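# Remove spring clip from cat litter pouch, set on table

## Task

Unclip the spring clip from the cat litter pouch and set the clip down on the table, leaving a gap of at least one finger's width between clip and pouch. The pouch must stay where it was, upright, turned the same way as before, and not dented, and everything must stay put by itself without the robot supporting it. Release the clip, move the grippers away, then end the scene yourself so it gets judged.

## Robot and tools

ROBOT. Two arms, left_arm and right_arm, each with six joints and a parallel gripper. Joint order everywhere (rows, result lists): waist, shoulder, elbow, wrist pitch, wrist yaw, wrist roll. Stated joint ranges in radians: waist -2.618 to 3.054, shoulder 0.000 to 3.142, elbow 0.000 to 3.142, wrist pitch -1.571 to 1.571, wrist yaw -1.571 to 1.571, wrist roll -2.094 to 2.094. The true end of any joint may sit up to 0.036 rad either side of these.

FRAMES. All hand positions are in one scene frame: origin on the table surface midway between the arms, +z up, +x outward over the table, and left_arm sits toward +y. The arm names do not refer to image sides. In the gripper's own frame the fingers point along +z and close along y; end_effector_position is the point between the pads, roughly 1 cm short of the fingertips. Printed hand positions can be somewhat wrong, especially when the arm is stretched out.

ROW FORMAT (used by execute_actions and move). One flat list of 14 numbers, each in [-1, 1], always covering both arms: left_arm's 6 joint values then its gripper value, then right_arm's 6 joint values then its gripper value. Joint values are scaled offsets, not angles: 1.0 equals 1.202 rad for the waist, 1.258 shoulder, 1.238 elbow, 2.073 wrist pitch, 2.022 wrist yaw and wrist roll. The gripper value is absolute: +1 fully open, -1 closed.

execute_actions(actions). actions is a list of up to 15 actions; each action is a table of up to 15 rows; each row lasts one control step of 1/30 s, and a table shorter than 15 rows repeats its final row until 15 steps (0.5 s) are done. Within one action, every row's joint offsets are counted from the angles the joints had when that action began, not from the previous row; for a call's first action that is the last reported state. If an action would push a joint more than 0.036 rad beyond its range, that action is rejected for both arms; if the first action fails this or any action is malformed, nothing runs. A joint driven into its real end stops there and the result notes "joint sent to its limit" (absence of that note proves nothing). An empty list just returns the current state and images.

move(target, speed, blocking). target is one 14-number row; its joint offsets are measured from the "Joint positions" in the latest result that printed them. All joints advance in lockstep, so the hand follows a curve, and nothing slows for obstacles or the other arm. speed (0.01 to 2, default 0.5) is in rad/s for whichever joint has the largest travel; the path lasts between 0.5 and 10 s and is cut off at 10 s. Faster contact means a harder hit; aiming deeper past a contact means more pressing force. blocking=false returns after 0.5 s while motion continues; you then must call wait or stop before issuing other rows or moves. The extra "move:" line reports the outcome (done, off_target, moving, held, fault), limits=held or limits=none, and each arm's joint farthest from its target. To keep an arm that is pressing on something pressing about the same, use its current joint targets as the target.

wait(seconds), 0 to 10: lets time pass with the last command held; ends early if a running move finishes. stop(): brakes a running move (needs room, more if fast); fingers continue. zoom_image(camera, region): camera is cam_high, cam_low, cam_left_wrist or cam_right_wrist; region [x0, y0, x1, y1] in pixels of that 504x504 image, origin top-left, at most 504 by 504. finished_scene(scene): ends the given scene (here 1) irreversibly and reports success. Always answer with a tool call; a plain reply ends everything.

RESULTS. The state line gives each hand's end_effector_position (m) and end_effector_quat_wxyz. Joint positions lists angles in radians plus gripper opening in metres (0.093 open to 0.000 closed); Joint velocities gives rates; Joint targets shows where joints are currently being driven. grip_measured is the gripper motor position on the -1..+1 scale; pads meet near -0.94 and each millimetre of object width adds about 0.0208, with a fixed per-gripper offset up to about 0.02. When the pads stop on an object the motor keeps going, so grip_measured barely reveals contact; the metre opening can read up to ~12 mm below a held rigid object's width, more for soft, round or small items. To keep a grip, keep resending the same closing number. Call results list step readings; HELD with an arm label means part of its row was held back. "joint command not followed" means a clearance check altered targets. FAULT and OVER-TEMPERATURE FAULT lines mean an arm was stopped.

MOTION LIMITS. Each step, a joint's target stays within a lead of its measured angle: 0.202 rad waist, 0.258 shoulder, 0.238 elbow, 0.573 wrist pitch, 0.522 wrist yaw and roll; targets that would shift the hand more than 70 mm are scaled back. Big changes therefore span several actions, and an unfinished motion should be recommanded. Friction can leave a joint about 0.031 rad off, and tiny commands may not move it.

CAMERAS. cam_high (overhead, in front), cam_low (low side view), and one wrist camera per arm, all 504x504. Calibration (pinhole plus radial distortion, world-to-camera transforms) was supplied for scene 1 and may be off by a few degrees and millimetres.

AVOID. Knocking any rigid object off the table, arms striking or shoving each other, dropping the clip, slamming, and heavy pressing on the pouch, which would dent or tip it. Gripping force can reach about 50 to 62 N per pad. Holding loads heats motors: MOTOR HOT warns at 75 °C, 90 °C stops the arm for 10 s, and at 100 °C the arm goes limp and falls.

Each tool is called by a JSON object that holds its "method" and its "body", one argument or row to a line.

## Session

I'll start by looking at the current state of the scene.

{"method": "execute_actions", "body": {
  "actions": []
}}

Scene clock: 0.00 s.
left_arm: end_effector_position=(+0.2186, +0.4526, +0.2040) grip_measured=+1.000 end_effector_quat_wxyz=(-0.052, +0.951, -0.296, +0.073) | right_arm: end_effector_position=(+0.3005, -0.4581, +0.1444) grip_measured=+1.000 end_effector_quat_wxyz=(+0.590, -0.189, +0.729, -0.292)
Joint names: [waist, shoulder, elbow, wrist pitch, wrist yaw, wrist roll]
Joint positions: left_arm=[ 0.426  1.507  1.529 -1.415  0.026 -2.084  0.093] | right_arm=[-0.602  0.599  0.015  0.442 -0.365 -0.764  0.093]
Joint velocities: left_arm=[-0.007 -0.002 -0.007 -0.037 -0.051  0.081  0.   ] | right_arm=[ 0.007 -0.002 -0.007 -0.007  0.051 -0.051  0.   ]
Joint targets: left_arm=[0.426 1.507 1.529 -1.415 0.026 -2.084] | right_arm=[-0.602 0.599 0.015 0.442 -0.365 -0.764]

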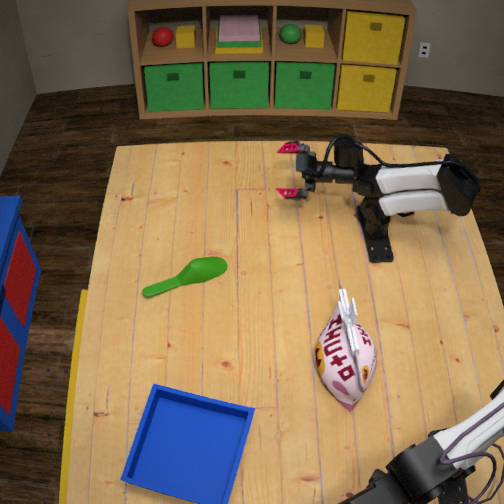

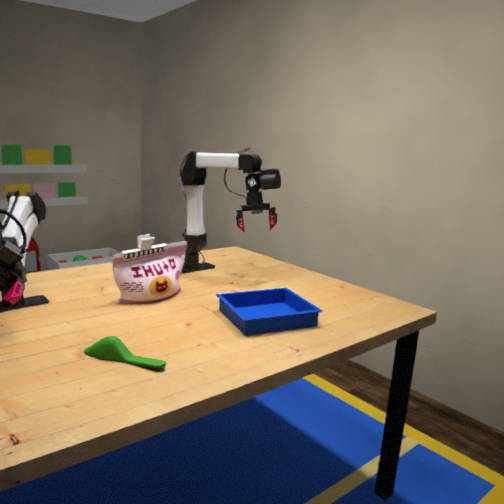

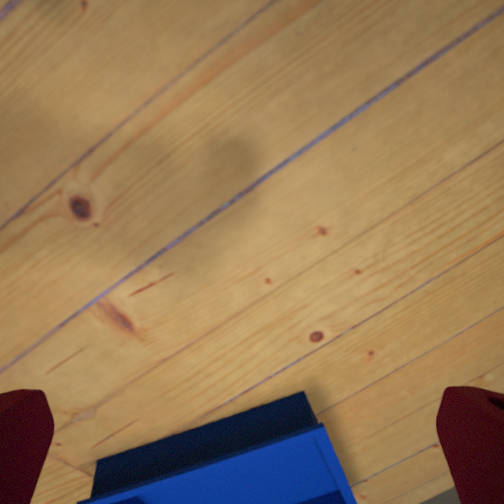

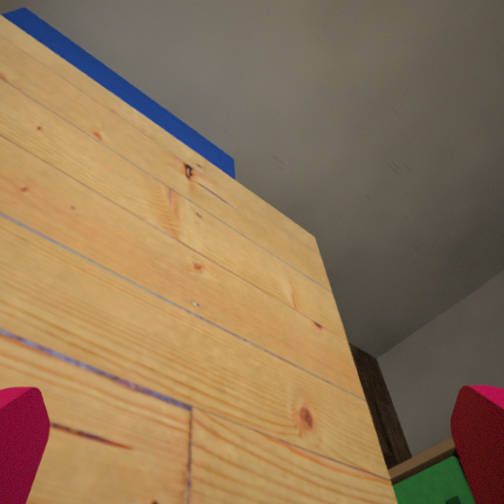

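{"method": "zoom_image", "body": {
  "camera": "cam_high",
  "region": [290, 270, 410, 420]
}}

{"method": "zoom_image", "body": {
  "camera": "cam_low",
  "region": [95, 220, 205, 315]
}}

Region (290, 270, 410, 420) of cam_high's 504x504 image, scaled by 3.360, with more detail than that image has; it fills the left 403 columns of this view, and the rest is white.

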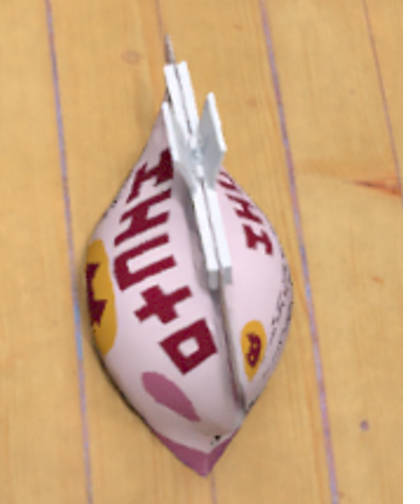

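Region (95, 220, 205, 315) of cam_low's 504x504 image, scaled by 4.582, with more detail than that image has; it fills the top 435 rows of this view, and the rest is white.

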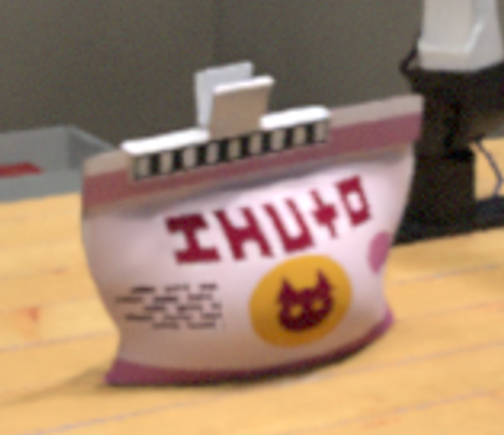

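{"method": "zoom_image", "body": {
  "camera": "cam_high",
  "region": [320, 275, 380, 365]
}}

{"method": "zoom_image", "body": {
  "camera": "cam_low",
  "region": [115, 228, 175, 268]
}}

Region (320, 275, 380, 365) of cam_high's 504x504 image, scaled by 5.600, with more detail than that image has.

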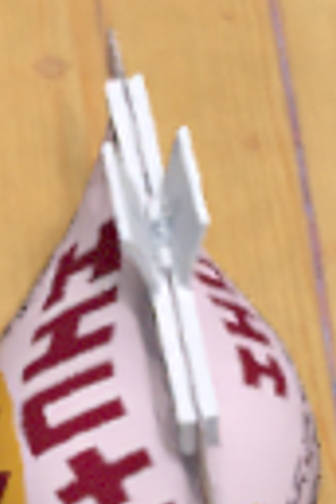

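Region (115, 228, 175, 268) of cam_low's 504x504 image, scaled by 8.400, with more detail than that image has.

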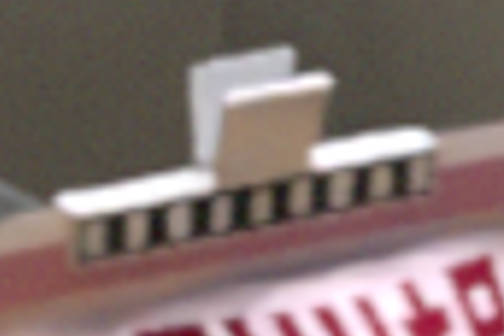

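{"method": "zoom_image", "body": {
  "camera": "cam_high",
  "region": [265, 125, 405, 275]
}}

{"method": "zoom_image", "body": {
  "camera": "cam_low",
  "region": [170, 135, 300, 285]
}}

Region (265, 125, 405, 275) of cam_high's 504x504 image, scaled by 3.360, with more detail than that image has; it fills the left 470 columns of this view, and the rest is white.

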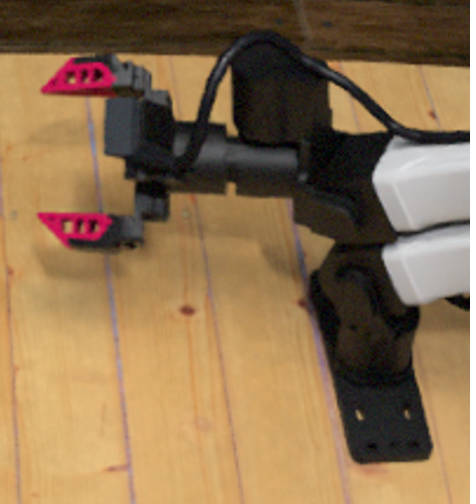

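Region (170, 135, 300, 285) of cam_low's 504x504 image, scaled by 3.360, with more detail than that image has; it fills the left 437 columns of this view, and the rest is white.

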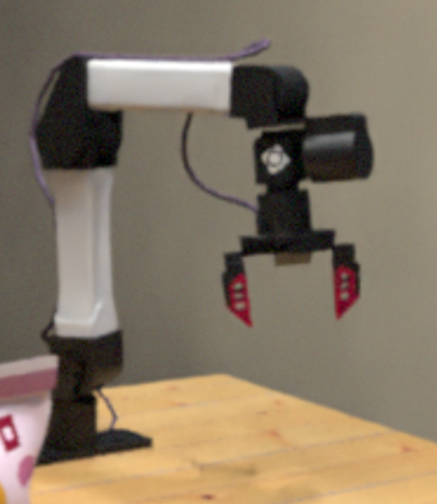

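{"method": "move", "body": {
  "target": [0,0,0,0,0,0,1, 0.684,0.471,0.819,-0.438,0.022,0.063,1],
  "speed": 1.2
}}

Scene clock: 18.20 s.
left_arm: end_effector_position=(+0.2186, +0.4526, +0.2040) grip_measured=+1.000 end_effector_quat_wxyz=(-0.052, +0.951, -0.296, +0.073) | right_arm: end_effector_position=(+0.3792, -0.2249, +0.2409) grip_measured=+1.000 end_effector_quat_wxyz=(+0.472, -0.442, +0.761, +0.051)
Joint names: [waist, shoulder, elbow, wrist pitch, wrist yaw, wrist roll]
Joint positions: left_arm=[ 0.426  1.507  1.529 -1.415  0.026 -2.084  0.093] | right_arm=[ 0.212  1.174  1.011 -0.456 -0.327 -0.642  0.093]
Joint velocities: left_arm=[ 0.002 -0.002 -0.027 -0.051 -0.022  0.022  0.   ] | right_arm=[-0.022 -0.002  0.002 -0.081  0.022 -0.051  0.   ]
Joint targets: left_arm=[0.426 1.507 1.529 -1.415 0.026 -2.084] | right_arm=[0.220 1.192 1.029 -0.466 -0.321 -0.637]
move: done; limits=none; left_arm: farthest joint: the waist, 0.000 radians from its target (0.000 radians at the start); right_arm: farthest joint: the elbow, 0.018 radians from its target (1.014 radians at the start)
camera_calibration (this result's frames):
cam_right_wrist: T_world_to_cam=[[0.728927, -0.593356, 0.341458, -0.486606], [-0.418275, -0.780863, -0.464004, 0.133285], [0.541952, 0.195402, -0.817378, 0.118475], [0, 0, 0, 1]] pos_world=[0.346242, -0.207804, 0.324839]

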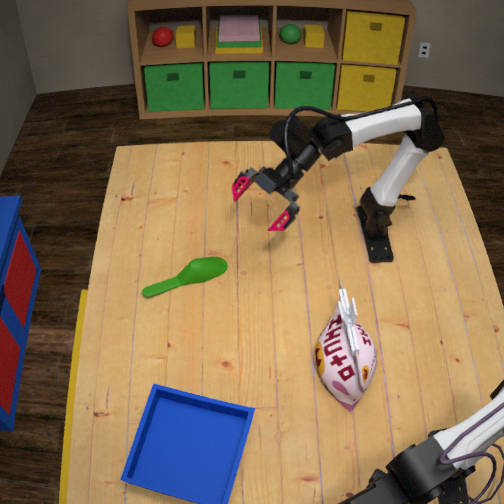

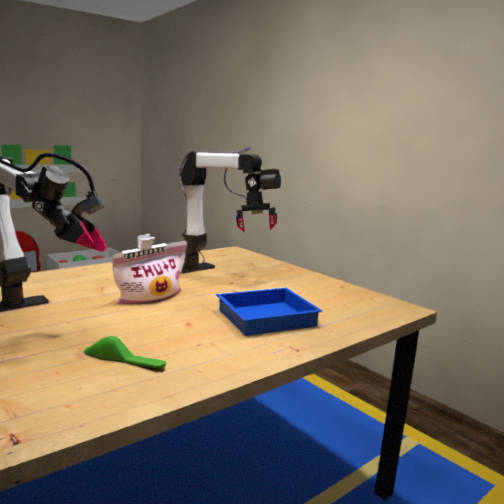

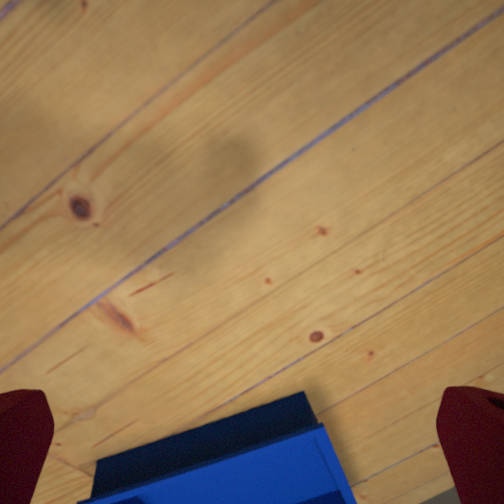

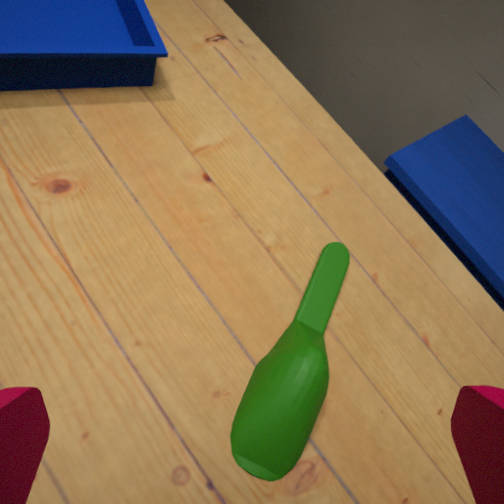

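{"method": "move", "body": {
  "target": [0,0,0,0,0,0,1, 0.698,0.4976,0.8473,-0.4481,0.0287,0.0682,1],
  "speed": 1.2
}}

Scene clock: 20.97 s.
left_arm: end_effector_position=(+0.2186, +0.4526, +0.2040) grip_measured=+1.000 end_effector_quat_wxyz=(-0.052, +0.951, -0.296, +0.073) | right_arm: end_effector_position=(+0.1922, +0.0124, +0.2785) grip_measured=+1.000 end_effector_quat_wxyz=(-0.175, +0.710, -0.655, -0.190)
Joint names: [waist, shoulder, elbow, wrist pitch, wrist yaw, wrist roll]
Joint positions: left_arm=[ 0.426  1.507  1.529 -1.415  0.026 -2.084  0.093] | right_arm=[ 1.051  1.786  2.04  -1.374 -0.275 -0.51   0.093]
Joint velocities: left_arm=[ 0.007 -0.017 -0.002  0.022  0.007  0.007  0.   ] | right_arm=[0.017 0.017 0.017 0.007 0.007 0.007 0.   ]
Joint targets: left_arm=[0.426 1.507 1.529 -1.415 0.026 -2.084] | right_arm=[1.051 1.800 2.060 -1.385 -0.269 -0.505]
move: done; limits=none; left_arm: farthest joint: the waist, 0.000 radians from its target (0.000 radians at the start); right_arm: farthest joint: the elbow, 0.020 radians from its target (1.049 radians at the start)
camera_calibration (this result's frames):
cam_right_wrist: T_world_to_cam=[[0.995528, 0.0944166, -0.00313678, -0.186176], [0.0936679, -0.990859, -0.0970762, 0.059859], [-0.0122737, 0.0963482, -0.995272, 0.361521], [0, 0, 0, 1]] pos_world=[0.184174, 0.0420581, 0.365038]

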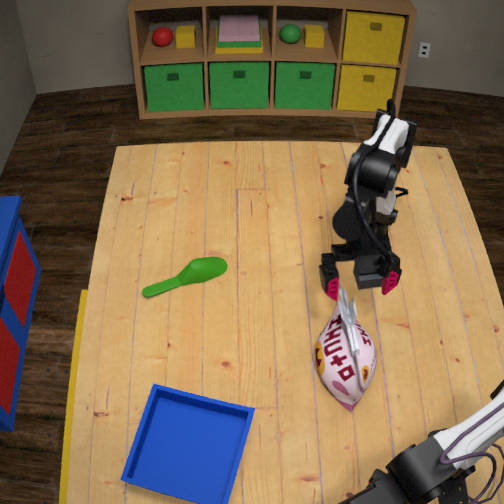

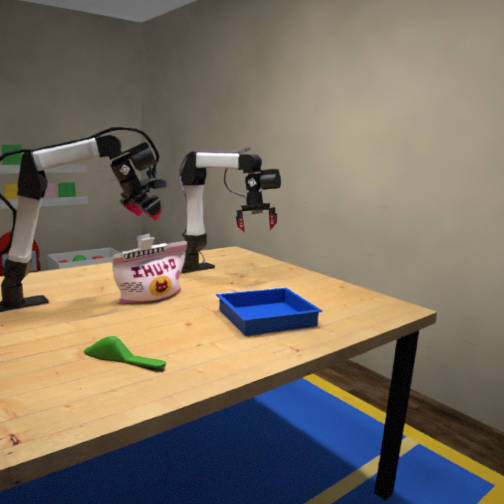

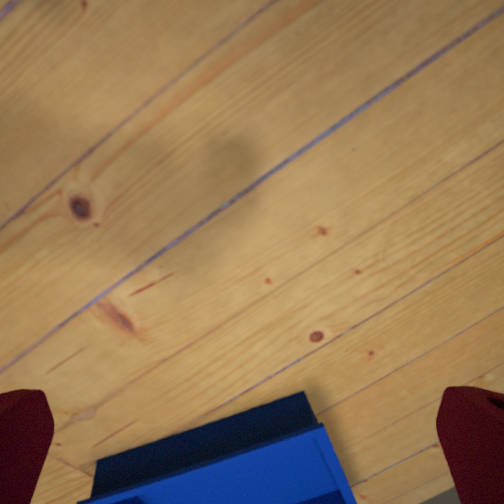

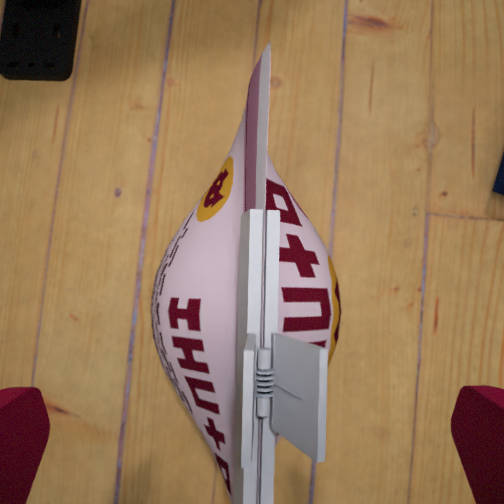

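{"method": "zoom_image", "body": {
  "camera": "cam_right_wrist",
  "region": [190, 190, 390, 504]
}}

{"method": "zoom_image", "body": {
  "camera": "cam_high",
  "region": [305, 235, 415, 365]
}}

{"method": "zoom_image", "body": {
  "camera": "cam_low",
  "region": [95, 160, 205, 275]
}}

Region (190, 190, 390, 504) of cam_right_wrist's 504x504 image, scaled by 1.605, with more detail than that image has; it fills the left 321 columns of this view, and the rest is white.

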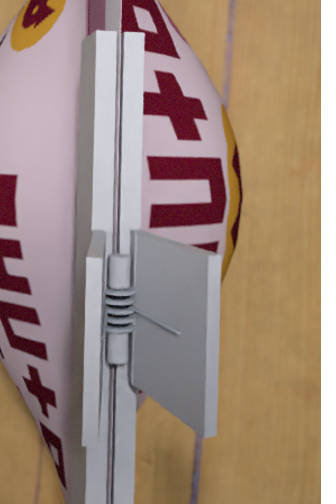

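Region (305, 235, 415, 365) of cam_high's 504x504 image, scaled by 3.877, with more detail than that image has; it fills the left 426 columns of this view, and the rest is white.

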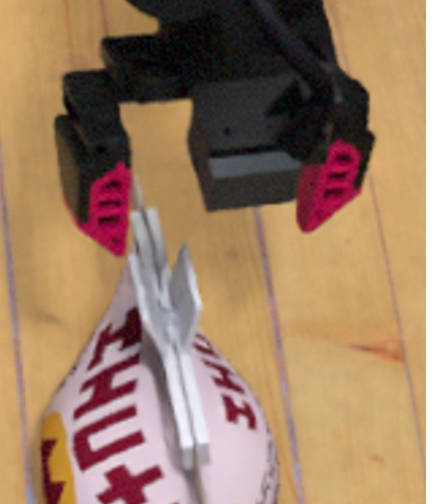

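Region (95, 160, 205, 275) of cam_low's 504x504 image, scaled by 4.383, with more detail than that image has; it fills the left 482 columns of this view, and the rest is white.

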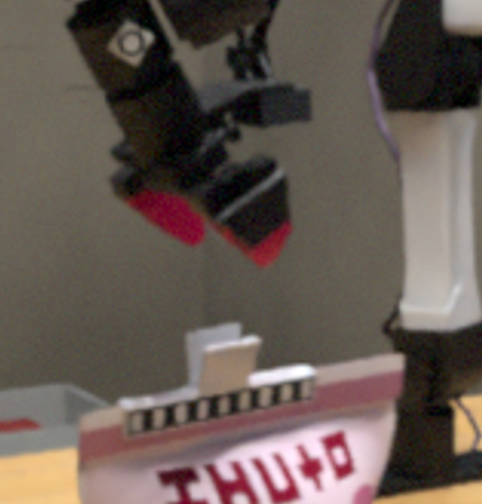

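{"method": "move", "body": {
  "target": [0,0,0,0,0,0,1, -0.115,-0.059,-0.364,0.148,-0.1326,0.005,0.31],
  "speed": 0.5
}}

Scene clock: 33.33 s.
left_arm: end_effector_position=(+0.2186, +0.4526, +0.2040) grip_measured=+1.000 end_effector_quat_wxyz=(-0.052, +0.951, -0.296, +0.073) | right_arm: end_effector_position=(+0.2009, +0.0054, +0.1976) grip_measured=+0.312 end_effector_quat_wxyz=(-0.113, +0.666, -0.677, -0.293)
Joint names: [waist, shoulder, elbow, wrist pitch, wrist yaw, wrist roll]
Joint positions: left_arm=[ 0.426  1.507  1.529 -1.415  0.026 -2.084  0.093] | right_arm=[ 0.921  1.733  1.604 -1.078 -0.537 -0.506  0.06 ]
Joint velocities: left_arm=[-0.002  0.002 -0.027 -0.11   0.007  0.081  0.   ] | right_arm=[-0.007  0.007 -0.007 -0.007 -0.037  0.081  0.   ]
Joint targets: left_arm=[0.426 1.507 1.529 -1.415 0.026 -2.084] | right_arm=[0.913 1.711 1.589 -1.067 -0.543 -0.500]
move: off_target (right_arm); limits=none; left_arm: farthest joint: the waist, 0.000 radians from its target (0.000 radians at the start); right_arm: farthest joint: the shoulder, 0.022 radians from its target (0.074 radians at the start)
camera_calibration (this result's frames):
cam_right_wrist: T_world_to_cam=[[0.966225, 0.0726107, -0.24726, -0.140134], [0.0315051, -0.98557, -0.166311, 0.0704382], [-0.255768, 0.152904, -0.95457, 0.3223], [0, 0, 0, 1]] pos_world=[0.215615, 0.0303161, 0.284723]

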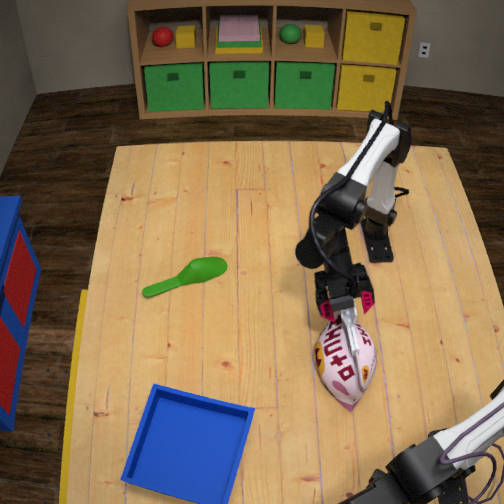

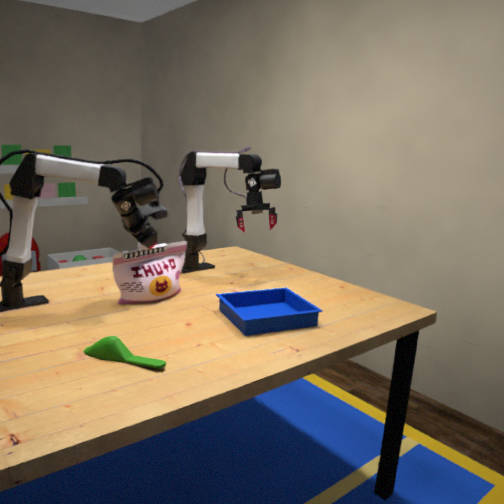

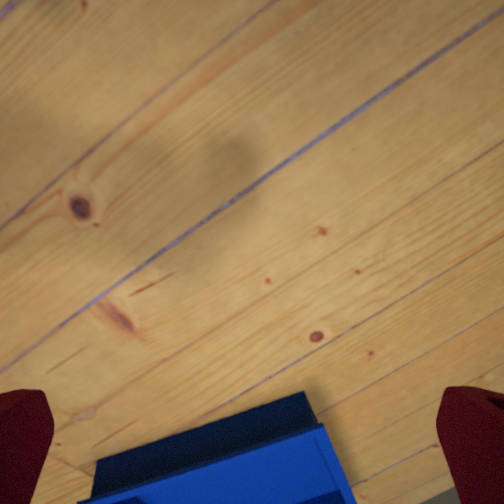

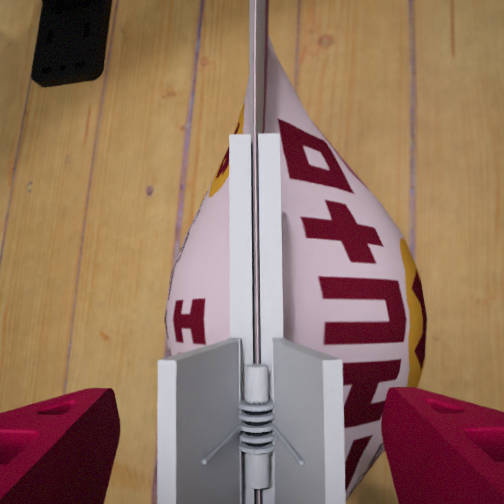

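{"method": "zoom_image", "body": {
  "camera": "cam_low",
  "region": [105, 190, 195, 275]
}}

{"method": "zoom_image", "body": {
  "camera": "cam_high",
  "region": [305, 260, 395, 365]
}}

{"method": "zoom_image", "body": {
  "camera": "cam_right_wrist",
  "region": [60, 300, 440, 504]
}}

Region (105, 190, 195, 275) of cam_low's 504x504 image, scaled by 5.600, with more detail than that image has.

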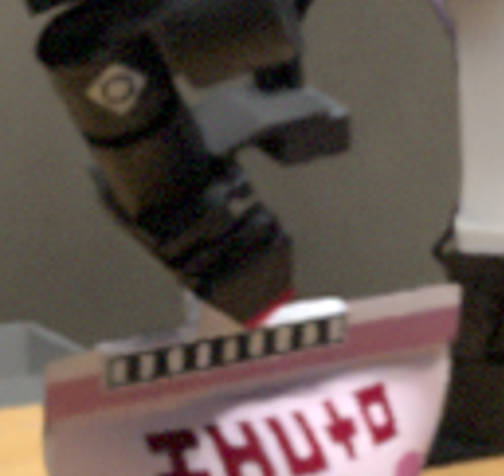

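Region (305, 260, 395, 365) of cam_high's 504x504 image, scaled by 4.800, with more detail than that image has; it fills the left 432 columns of this view, and the rest is white.

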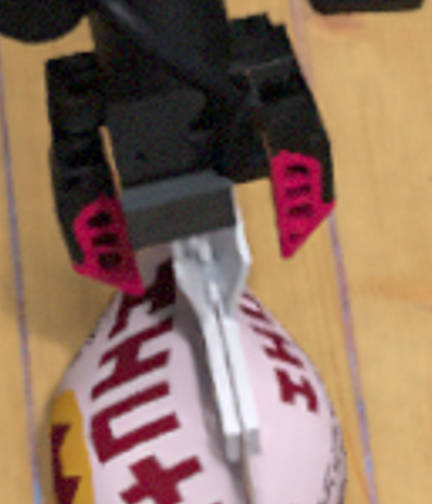

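Region (60, 300, 440, 504) of cam_right_wrist's 504x504 image, scaled by 1.326, with more detail than that image has; it fills the top 271 rows of this view, and the rest is white.

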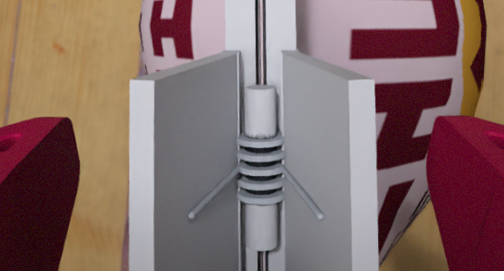

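{"method": "move", "body": {
  "target": [0,0,0,0,0,0,1, -0.0116,-0.032,0,0,0,0,-0.11],
  "speed": 0.1
}}

Scene clock: 39.73 s.
left_arm: end_effector_position=(+0.2186, +0.4526, +0.2040) grip_measured=+1.000 end_effector_quat_wxyz=(-0.052, +0.951, -0.296, +0.073) | right_arm: end_effector_position=(+0.1995, +0.0036, +0.2074) grip_measured=-0.108 end_effector_quat_wxyz=(-0.126, +0.667, -0.673, -0.295)
Joint names: [waist, shoulder, elbow, wrist pitch, wrist yaw, wrist roll]
Joint positions: left_arm=[ 0.426  1.507  1.529 -1.415  0.026 -2.084  0.093] | right_arm=[ 0.921  1.707  1.604 -1.077 -0.537 -0.506  0.04 ]
Joint velocities: left_arm=[ 0.002 -0.022  0.007  0.007 -0.022  0.066  0.   ] | right_arm=[-0.002 -0.007  0.012 -0.007  0.037 -0.022  0.002]
Joint targets: left_arm=[0.426 1.507 1.529 -1.415 0.026 -2.084] | right_arm=[0.907 1.694 1.604 -1.078 -0.537 -0.506]
move: done; limits=none; left_arm: farthest joint: the waist, 0.000 radians from its target (0.000 radians at the start); right_arm: farthest joint: the waist, 0.014 radians from its target (0.014 radians at the start)
camera_calibration (this result's frames):
cam_right_wrist: T_world_to_cam=[[0.969869, 0.0779815, -0.230811, -0.140408], [0.0343468, -0.981693, -0.187348, 0.0741034], [-0.241196, 0.173775, -0.954792, 0.328652], [0, 0, 0, 1]] pos_world=[0.212901, 0.0265844, 0.29527]

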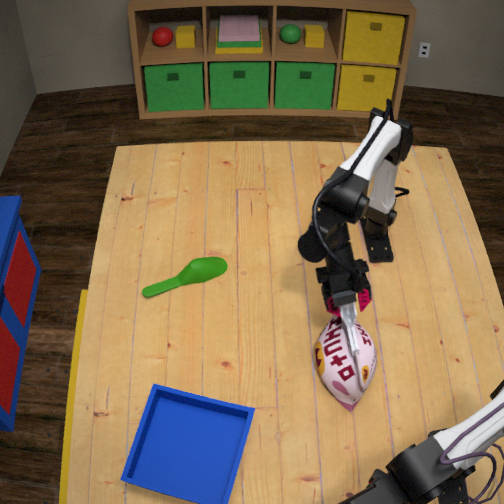

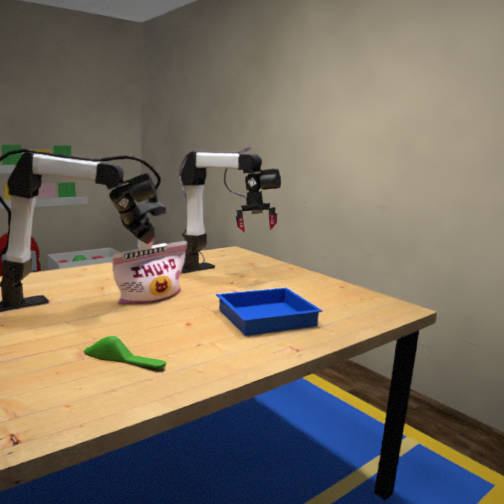

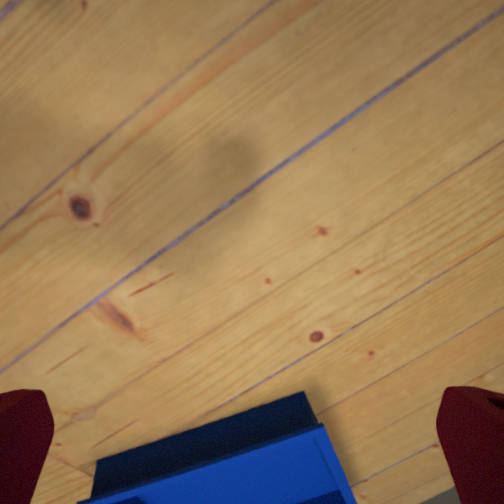

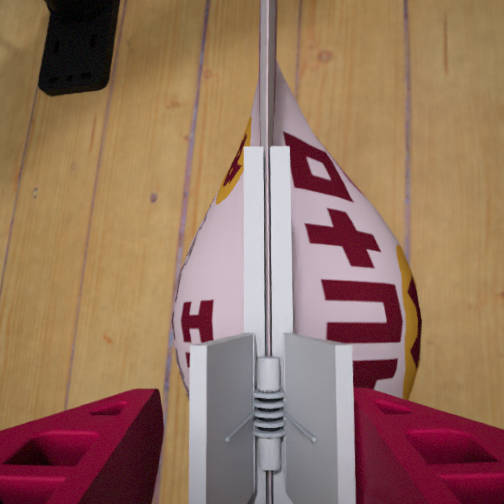

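{"method": "move", "body": {
  "target": [0,0,0,0,0,0,1, 0,0,0,0,0.016,0,-0.11],
  "speed": 0.1
}}

Scene clock: 41.97 s.
left_arm: end_effector_position=(+0.2186, +0.4526, +0.2040) grip_measured=+1.000 end_effector_quat_wxyz=(-0.052, +0.951, -0.296, +0.073) | right_arm: end_effector_position=(+0.2030, +0.0021, +0.2054) grip_measured=-0.108 end_effector_quat_wxyz=(-0.129, +0.667, -0.677, -0.283)
Joint names: [waist, shoulder, elbow, wrist pitch, wrist yaw, wrist roll]
Joint positions: left_arm=[ 0.426  1.507  1.529 -1.415  0.026 -2.084  0.093] | right_arm=[ 0.921  1.707  1.604 -1.077 -0.511 -0.506  0.04 ]
Joint velocities: left_arm=[ 0.012  0.007 -0.007 -0.066 -0.007 -0.007  0.   ] | right_arm=[-0.007 -0.002  0.007  0.051  0.007 -0.022 -0.001]
Joint targets: left_arm=[0.426 1.507 1.529 -1.415 0.026 -2.084] | right_arm=[0.921 1.707 1.604 -1.077 -0.505 -0.506]
move: done; limits=none; left_arm: farthest joint: the waist, 0.000 radians from its target (0.000 radians at the start); right_arm: farthest joint: the wrist yaw, 0.007 radians from its target (0.032 radians at the start)
camera_calibration (this result's frames):
cam_right_wrist: T_world_to_cam=[[0.974899, 0.0652667, -0.212869, -0.148886], [0.0281395, -0.984522, -0.172986, 0.0704177], [-0.220864, 0.162654, -0.961646, 0.325149], [0, 0, 0, 1]] pos_world=[0.214981, 0.0261583, 0.293166]

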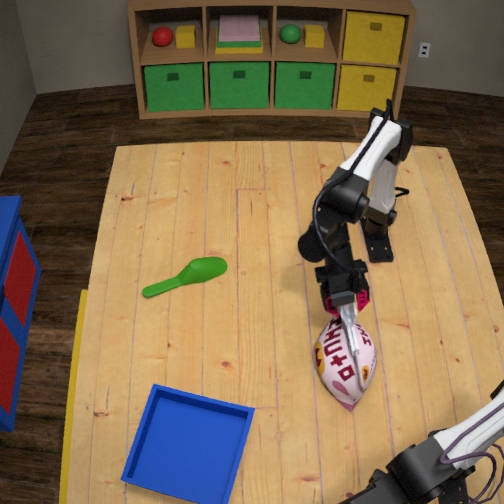

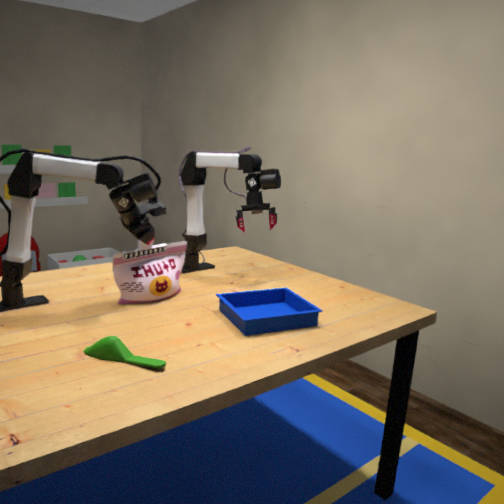

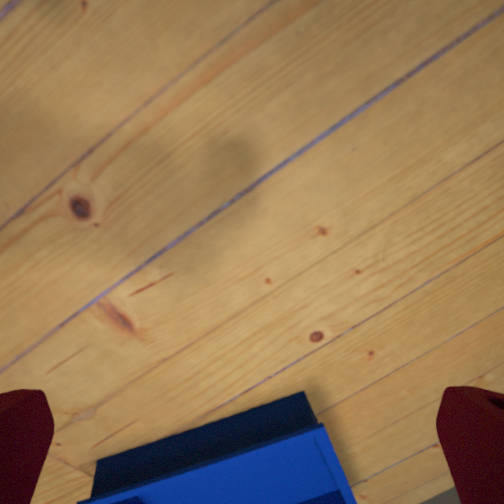

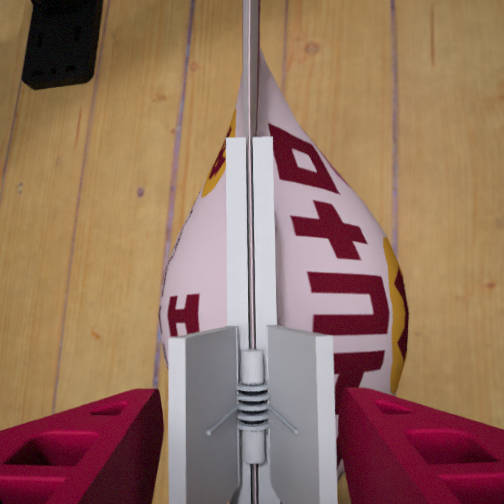

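{"method": "execute_actions", "body": {
  "actions": [
    [[0,0,0,0,0,0,1,0,0,0,0,0,0,-0.13],[0,0,0,0,0,0,1,0,0,0,0,0,0,-0.15],[0,0,0,0,0,0,1,0,0,0,0,0,0,-0.17],[0,0,0,0,0,0,1,0,0,0,0,0,0,-0.19],[0,0,0,0,0,0,1,0,0,0,0,0,0,-0.21],[0,0,0,0,0,0,1,0,0,0,0,0,0,-0.23],[0,0,0,0,0,0,1,0,0,0,0,0,0,-0.25],[0,0,0,0,0,0,1,0,0,0,0,0,0,-0.27],[0,0,0,0,0,0,1,0,0,0,0,0,0,-0.29],[0,0,0,0,0,0,1,0,0,0,0,0,0,-0.31],[0,0,0,0,0,0,1,0,0,0,0,0,0,-0.33],[0,0,0,0,0,0,1,0,0,0,0,0,0,-0.35],[0,0,0,0,0,0,1,0,0,0,0,0,0,-0.37],[0,0,0,0,0,0,1,0,0,0,0,0,0,-0.39],[0,0,0,0,0,0,1,0,0,0,0,0,0,-0.41]],
    [[0,0,0,0,0,0,1,0,0,0,0,0,0,-0.435],[0,0,0,0,0,0,1,0,0,0,0,0,0,-0.46],[0,0,0,0,0,0,1,0,0,0,0,0,0,-0.485],[0,0,0,0,0,0,1,0,0,0,0,0,0,-0.51],[0,0,0,0,0,0,1,0,0,0,0,0,0,-0.535],[0,0,0,0,0,0,1,0,0,0,0,0,0,-0.56],[0,0,0,0,0,0,1,0,0,0,0,0,0,-0.585],[0,0,0,0,0,0,1,0,0,0,0,0,0,-0.61],[0,0,0,0,0,0,1,0,0,0,0,0,0,-0.635],[0,0,0,0,0,0,1,0,0,0,0,0,0,-0.66],[0,0,0,0,0,0,1,0,0,0,0,0,0,-0.685],[0,0,0,0,0,0,1,0,0,0,0,0,0,-0.71],[0,0,0,0,0,0,1,0,0,0,0,0,0,-0.735],[0,0,0,0,0,0,1,0,0,0,0,0,0,-0.75],[0,0,0,0,0,0,1,0,0,0,0,0,0,-0.75]]
  ]
}}

Scene clock: 43.83 s.
left_arm: end_effector_position=(+0.2186, +0.4526, +0.2040) grip_measured=+1.000 end_effector_quat_wxyz=(-0.052, +0.951, -0.296, +0.073) | right_arm: end_effector_position=(+0.2038, +0.0023, +0.2054) grip_measured=-0.691 end_effector_quat_wxyz=(-0.131, +0.668, -0.677, -0.282)
Joint names: [waist, shoulder, elbow, wrist pitch, wrist yaw, wrist roll]
Joint positions: left_arm=[ 0.426  1.507  1.529 -1.415  0.026 -2.084  0.093] | right_arm=[ 0.921  1.707  1.604 -1.074 -0.508 -0.506  0.012]
Joint velocities: left_arm=[-0.007 -0.007 -0.007  0.022 -0.007 -0.022  0.   ] | right_arm=[-0.007 -0.007 -0.007  0.022 -0.007 -0.007  0.   ]
Joint targets: left_arm=[0.426 1.507 1.529 -1.415 0.026 -2.084] | right_arm=[0.921 1.707 1.604 -1.076 -0.509 -0.506]
Step readings (joint positions; steps 1 to 15: 1st action; 16 to 30: 2nd action):
0: left_arm=[0.426 1.507 1.529 -1.415 0.026 -2.084] | right_arm=[0.921 1.707 1.604 -1.077 -0.511 -0.506]
1: left_arm=[0.426 1.507 1.529 -1.415 0.026 -2.084] | right_arm=[0.921 1.707 1.604 -1.077 -0.511 -0.506]
2: left_arm=[0.426 1.507 1.529 -1.415 0.026 -2.084] | right_arm=[0.921 1.707 1.604 -1.077 -0.511 -0.506]
4: left_arm=[0.426 1.507 1.529 -1.415 0.026 -2.084] | right_arm=[0.921 1.707 1.604 -1.077 -0.511 -0.506]
8: left_arm=[0.426 1.507 1.529 -1.415 0.026 -2.084] | right_arm=[0.921 1.707 1.604 -1.077 -0.511 -0.506]
15: left_arm=[0.426 1.507 1.529 -1.415 0.026 -2.084] | right_arm=[0.921 1.707 1.604 -1.076 -0.509 -0.506]
16: left_arm=[0.426 1.507 1.529 -1.415 0.026 -2.084] | right_arm=[0.921 1.707 1.604 -1.075 -0.509 -0.506]
17: left_arm=[0.426 1.507 1.529 -1.415 0.026 -2.084] | right_arm=[0.921 1.707 1.604 -1.074 -0.508 -0.506]
19: left_arm=[0.426 1.507 1.529 -1.415 0.026 -2.084] | right_arm=[0.921 1.707 1.604 -1.074 -0.508 -0.506]
23: left_arm=[0.426 1.507 1.529 -1.415 0.026 -2.084] | right_arm=[0.921 1.707 1.604 -1.074 -0.508 -0.506]
30: Joint positions above
camera_calibration (this result's frames):
cam_right_wrist: T_world_to_cam=[[0.975786, 0.0642395, -0.209082, -0.15058], [0.0276575, -0.984464, -0.173395, 0.070833], [-0.216972, 0.163414, -0.962403, 0.324624], [0, 0, 0, 1]] pos_world=[0.215409, 0.0263577, 0.293218]

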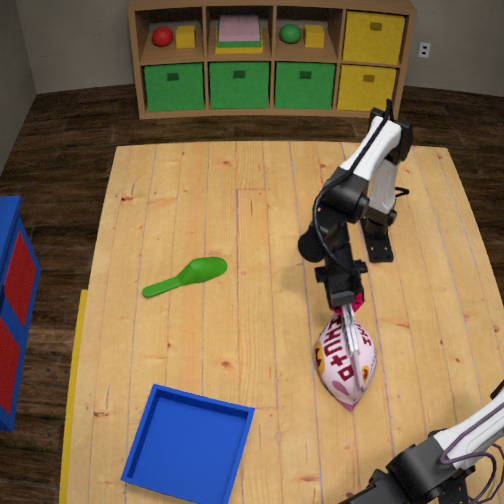

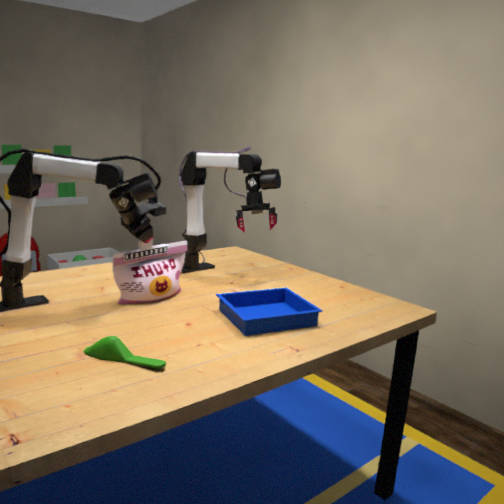

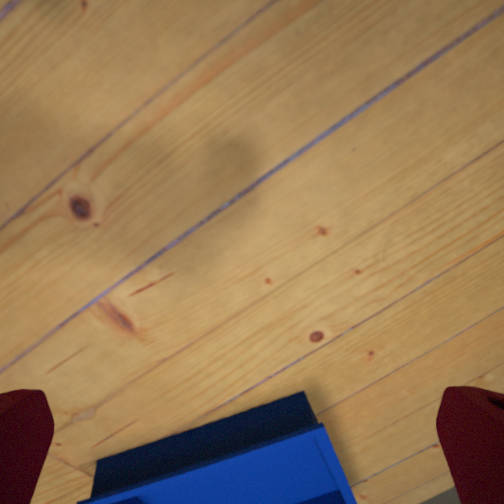

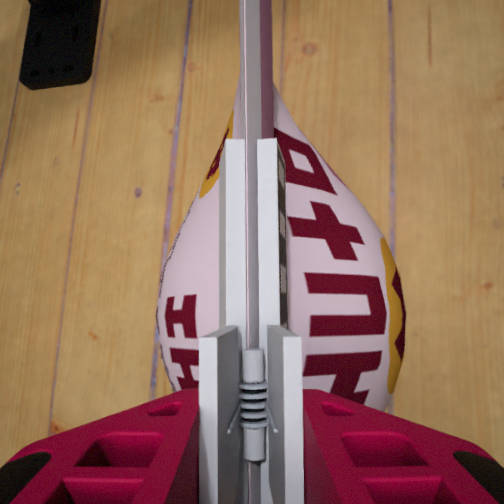

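{"method": "wait", "body": {
  "seconds": 0
}}

{"method": "zoom_image", "body": {
  "camera": "cam_right_wrist",
  "region": [170, 60, 340, 360]
}}

{"method": "zoom_image", "body": {
  "camera": "cam_high",
  "region": [305, 270, 395, 420]
}}

{"method": "zoom_image", "body": {
  "camera": "cam_low",
  "region": [100, 200, 200, 310]
}}

Scene clock: 45.40 s.
left_arm: end_effector_position=(+0.2186, +0.4526, +0.2040) grip_measured=+1.000 end_effector_quat_wxyz=(-0.052, +0.951, -0.296, +0.073) | right_arm: end_effector_position=(+0.2038, +0.0023, +0.2054) grip_measured=-0.691 end_effector_quat_wxyz=(-0.131, +0.668, -0.677, -0.282)
Joint names: [waist, shoulder, elbow, wrist pitch, wrist yaw, wrist roll]
Joint positions: left_arm=[ 0.426  1.507  1.529 -1.415  0.026 -2.084  0.093] | right_arm=[ 0.921  1.707  1.604 -1.074 -0.508 -0.506  0.012]
Joint velocities: left_arm=[ 0.022 -0.002 -0.012 -0.051  0.037  0.037  0.   ] | right_arm=[ 0.012  0.007  0.002 -0.037 -0.007 -0.007 -0.   ]
Joint targets: left_arm=[0.426 1.507 1.529 -1.415 0.026 -2.084] | right_arm=[0.921 1.707 1.604 -1.076 -0.509 -0.506]
camera_calibration (this result's frames):
cam_right_wrist: T_world_to_cam=[[0.975786, 0.0642395, -0.209082, -0.15058], [0.0276575, -0.984464, -0.173395, 0.070833], [-0.216972, 0.163414, -0.962403, 0.324624], [0, 0, 0, 1]] pos_world=[0.215409, 0.0263577, 0.293218]

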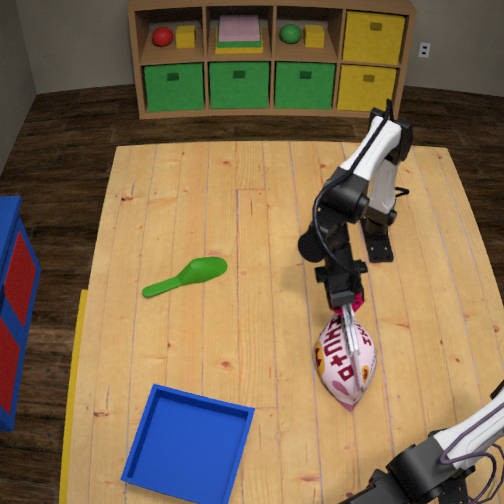

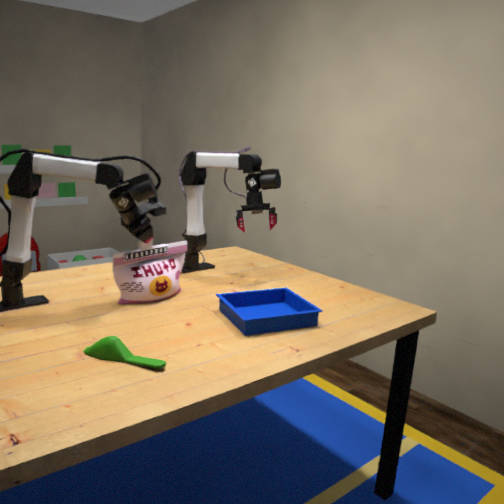

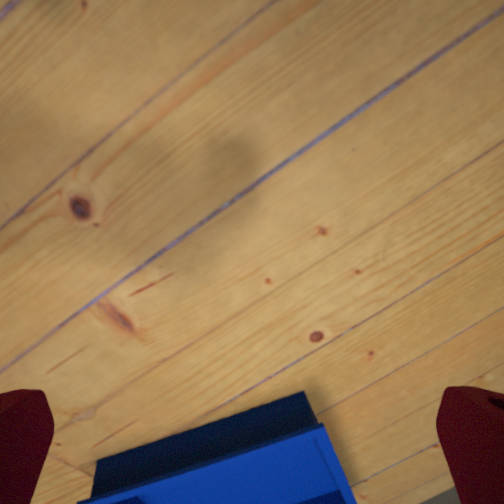

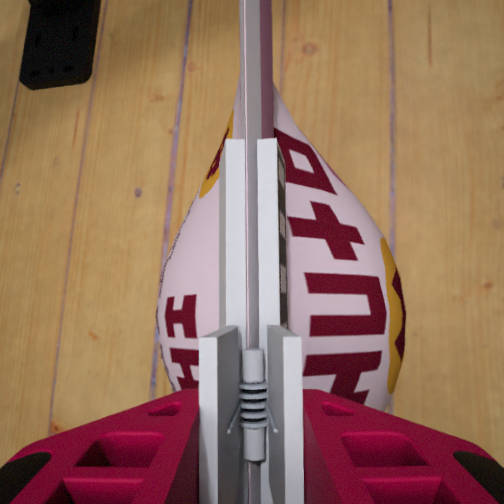

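Region (170, 60, 340, 360) of cam_right_wrist's 504x504 image, scaled by 1.680, with more detail than that image has; it fills the left 286 columns of this view, and the rest is white.

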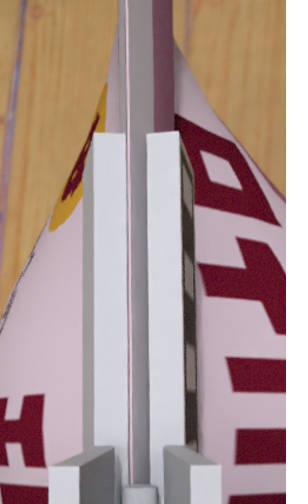

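Region (305, 270, 395, 420) of cam_high's 504x504 image, scaled by 3.360, with more detail than that image has; it fills the left 302 columns of this view, and the rest is white.

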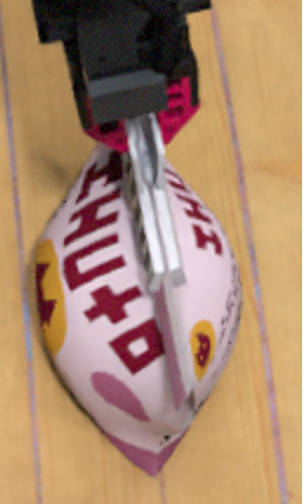

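Region (100, 200, 200, 310) of cam_low's 504x504 image, scaled by 4.582, with more detail than that image has; it fills the left 458 columns of this view, and the rest is white.

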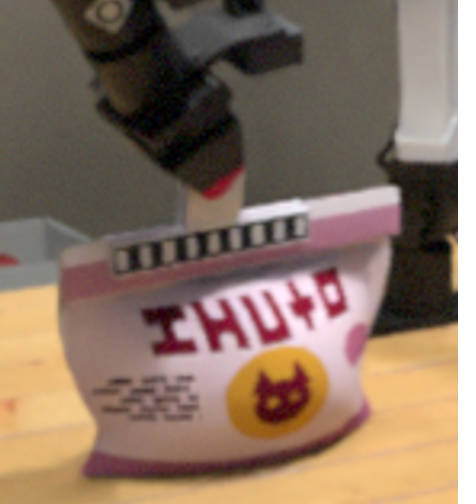

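{"method": "move", "body": {
  "target": [0,0,0,0,0,0,1, 0,0.1113,0.3215,-0.1274,0,0,-0.75],
  "speed": 0.35
}}

Scene clock: 50.57 s.
left_arm: end_effector_position=(+0.2186, +0.4526, +0.2040) grip_measured=+1.000 end_effector_quat_wxyz=(-0.052, +0.951, -0.296, +0.073) | right_arm: end_effector_position=(+0.2122, +0.0138, +0.2601) grip_measured=-0.691 end_effector_quat_wxyz=(-0.128, +0.667, -0.678, -0.281)
Joint names: [waist, shoulder, elbow, wrist pitch, wrist yaw, wrist roll]
Joint positions: left_arm=[ 0.426  1.507  1.529 -1.415  0.026 -2.084  0.093] | right_arm=[ 0.921  1.83   1.981 -1.333 -0.507 -0.506  0.012]
Joint velocities: left_arm=[-0.017 -0.012 -0.007  0.095 -0.007 -0.037  0.   ] | right_arm=[-0.002  0.007 -0.002 -0.007  0.007  0.007 -0.001]
Joint targets: left_arm=[0.426 1.507 1.529 -1.415 0.026 -2.084] | right_arm=[0.921 1.847 2.003 -1.339 -0.508 -0.506]
move: off_target (right_arm); limits=none; left_arm: farthest joint: the waist, 0.000 radians from its target (0.000 radians at the start); right_arm: farthest joint: the elbow, 0.021 radians from its target (0.398 radians at the start)
camera_calibration (this result's frames):
cam_right_wrist: T_world_to_cam=[[0.975386, 0.0628373, -0.21136, -0.147412], [0.0268799, -0.985271, -0.168875, 0.0903653], [-0.218859, 0.159037, -0.962709, 0.377768], [0, 0, 0, 1]] pos_world=[0.224033, 0.038218, 0.347784]

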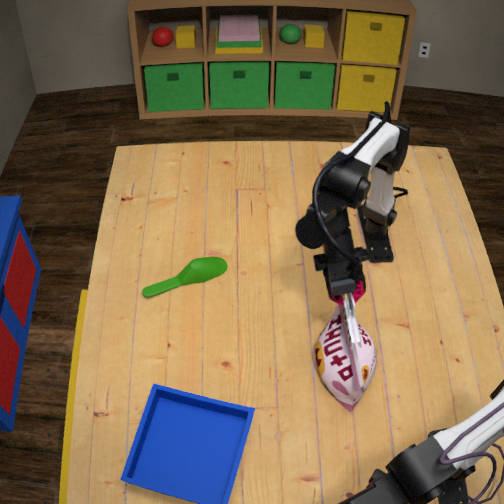

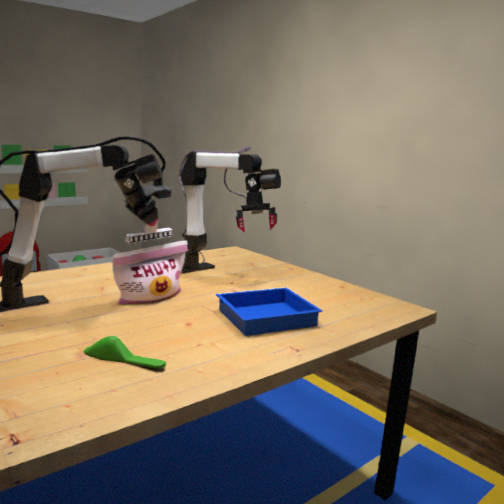

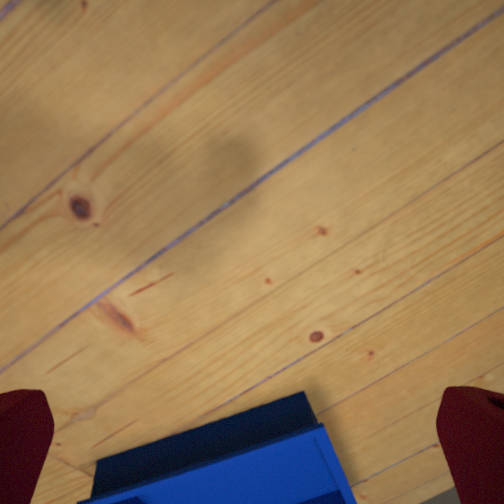

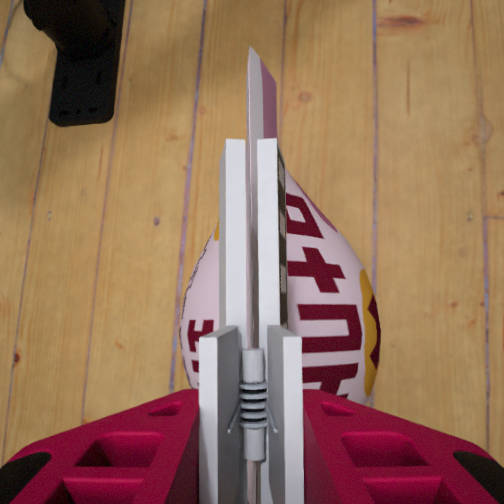

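{"method": "zoom_image", "body": {
  "camera": "cam_low",
  "region": [100, 180, 200, 310]
}}

Region (100, 180, 200, 310) of cam_low's 504x504 image, scaled by 3.877, with more detail than that image has; it fills the left 388 columns of this view, and the rest is white.

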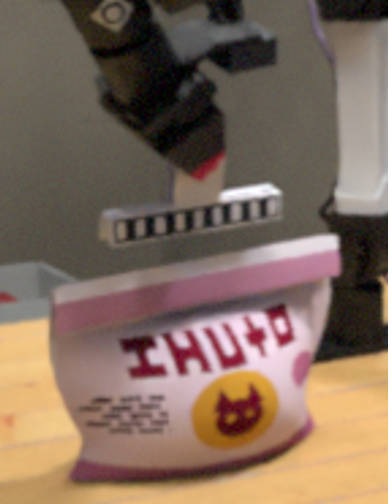

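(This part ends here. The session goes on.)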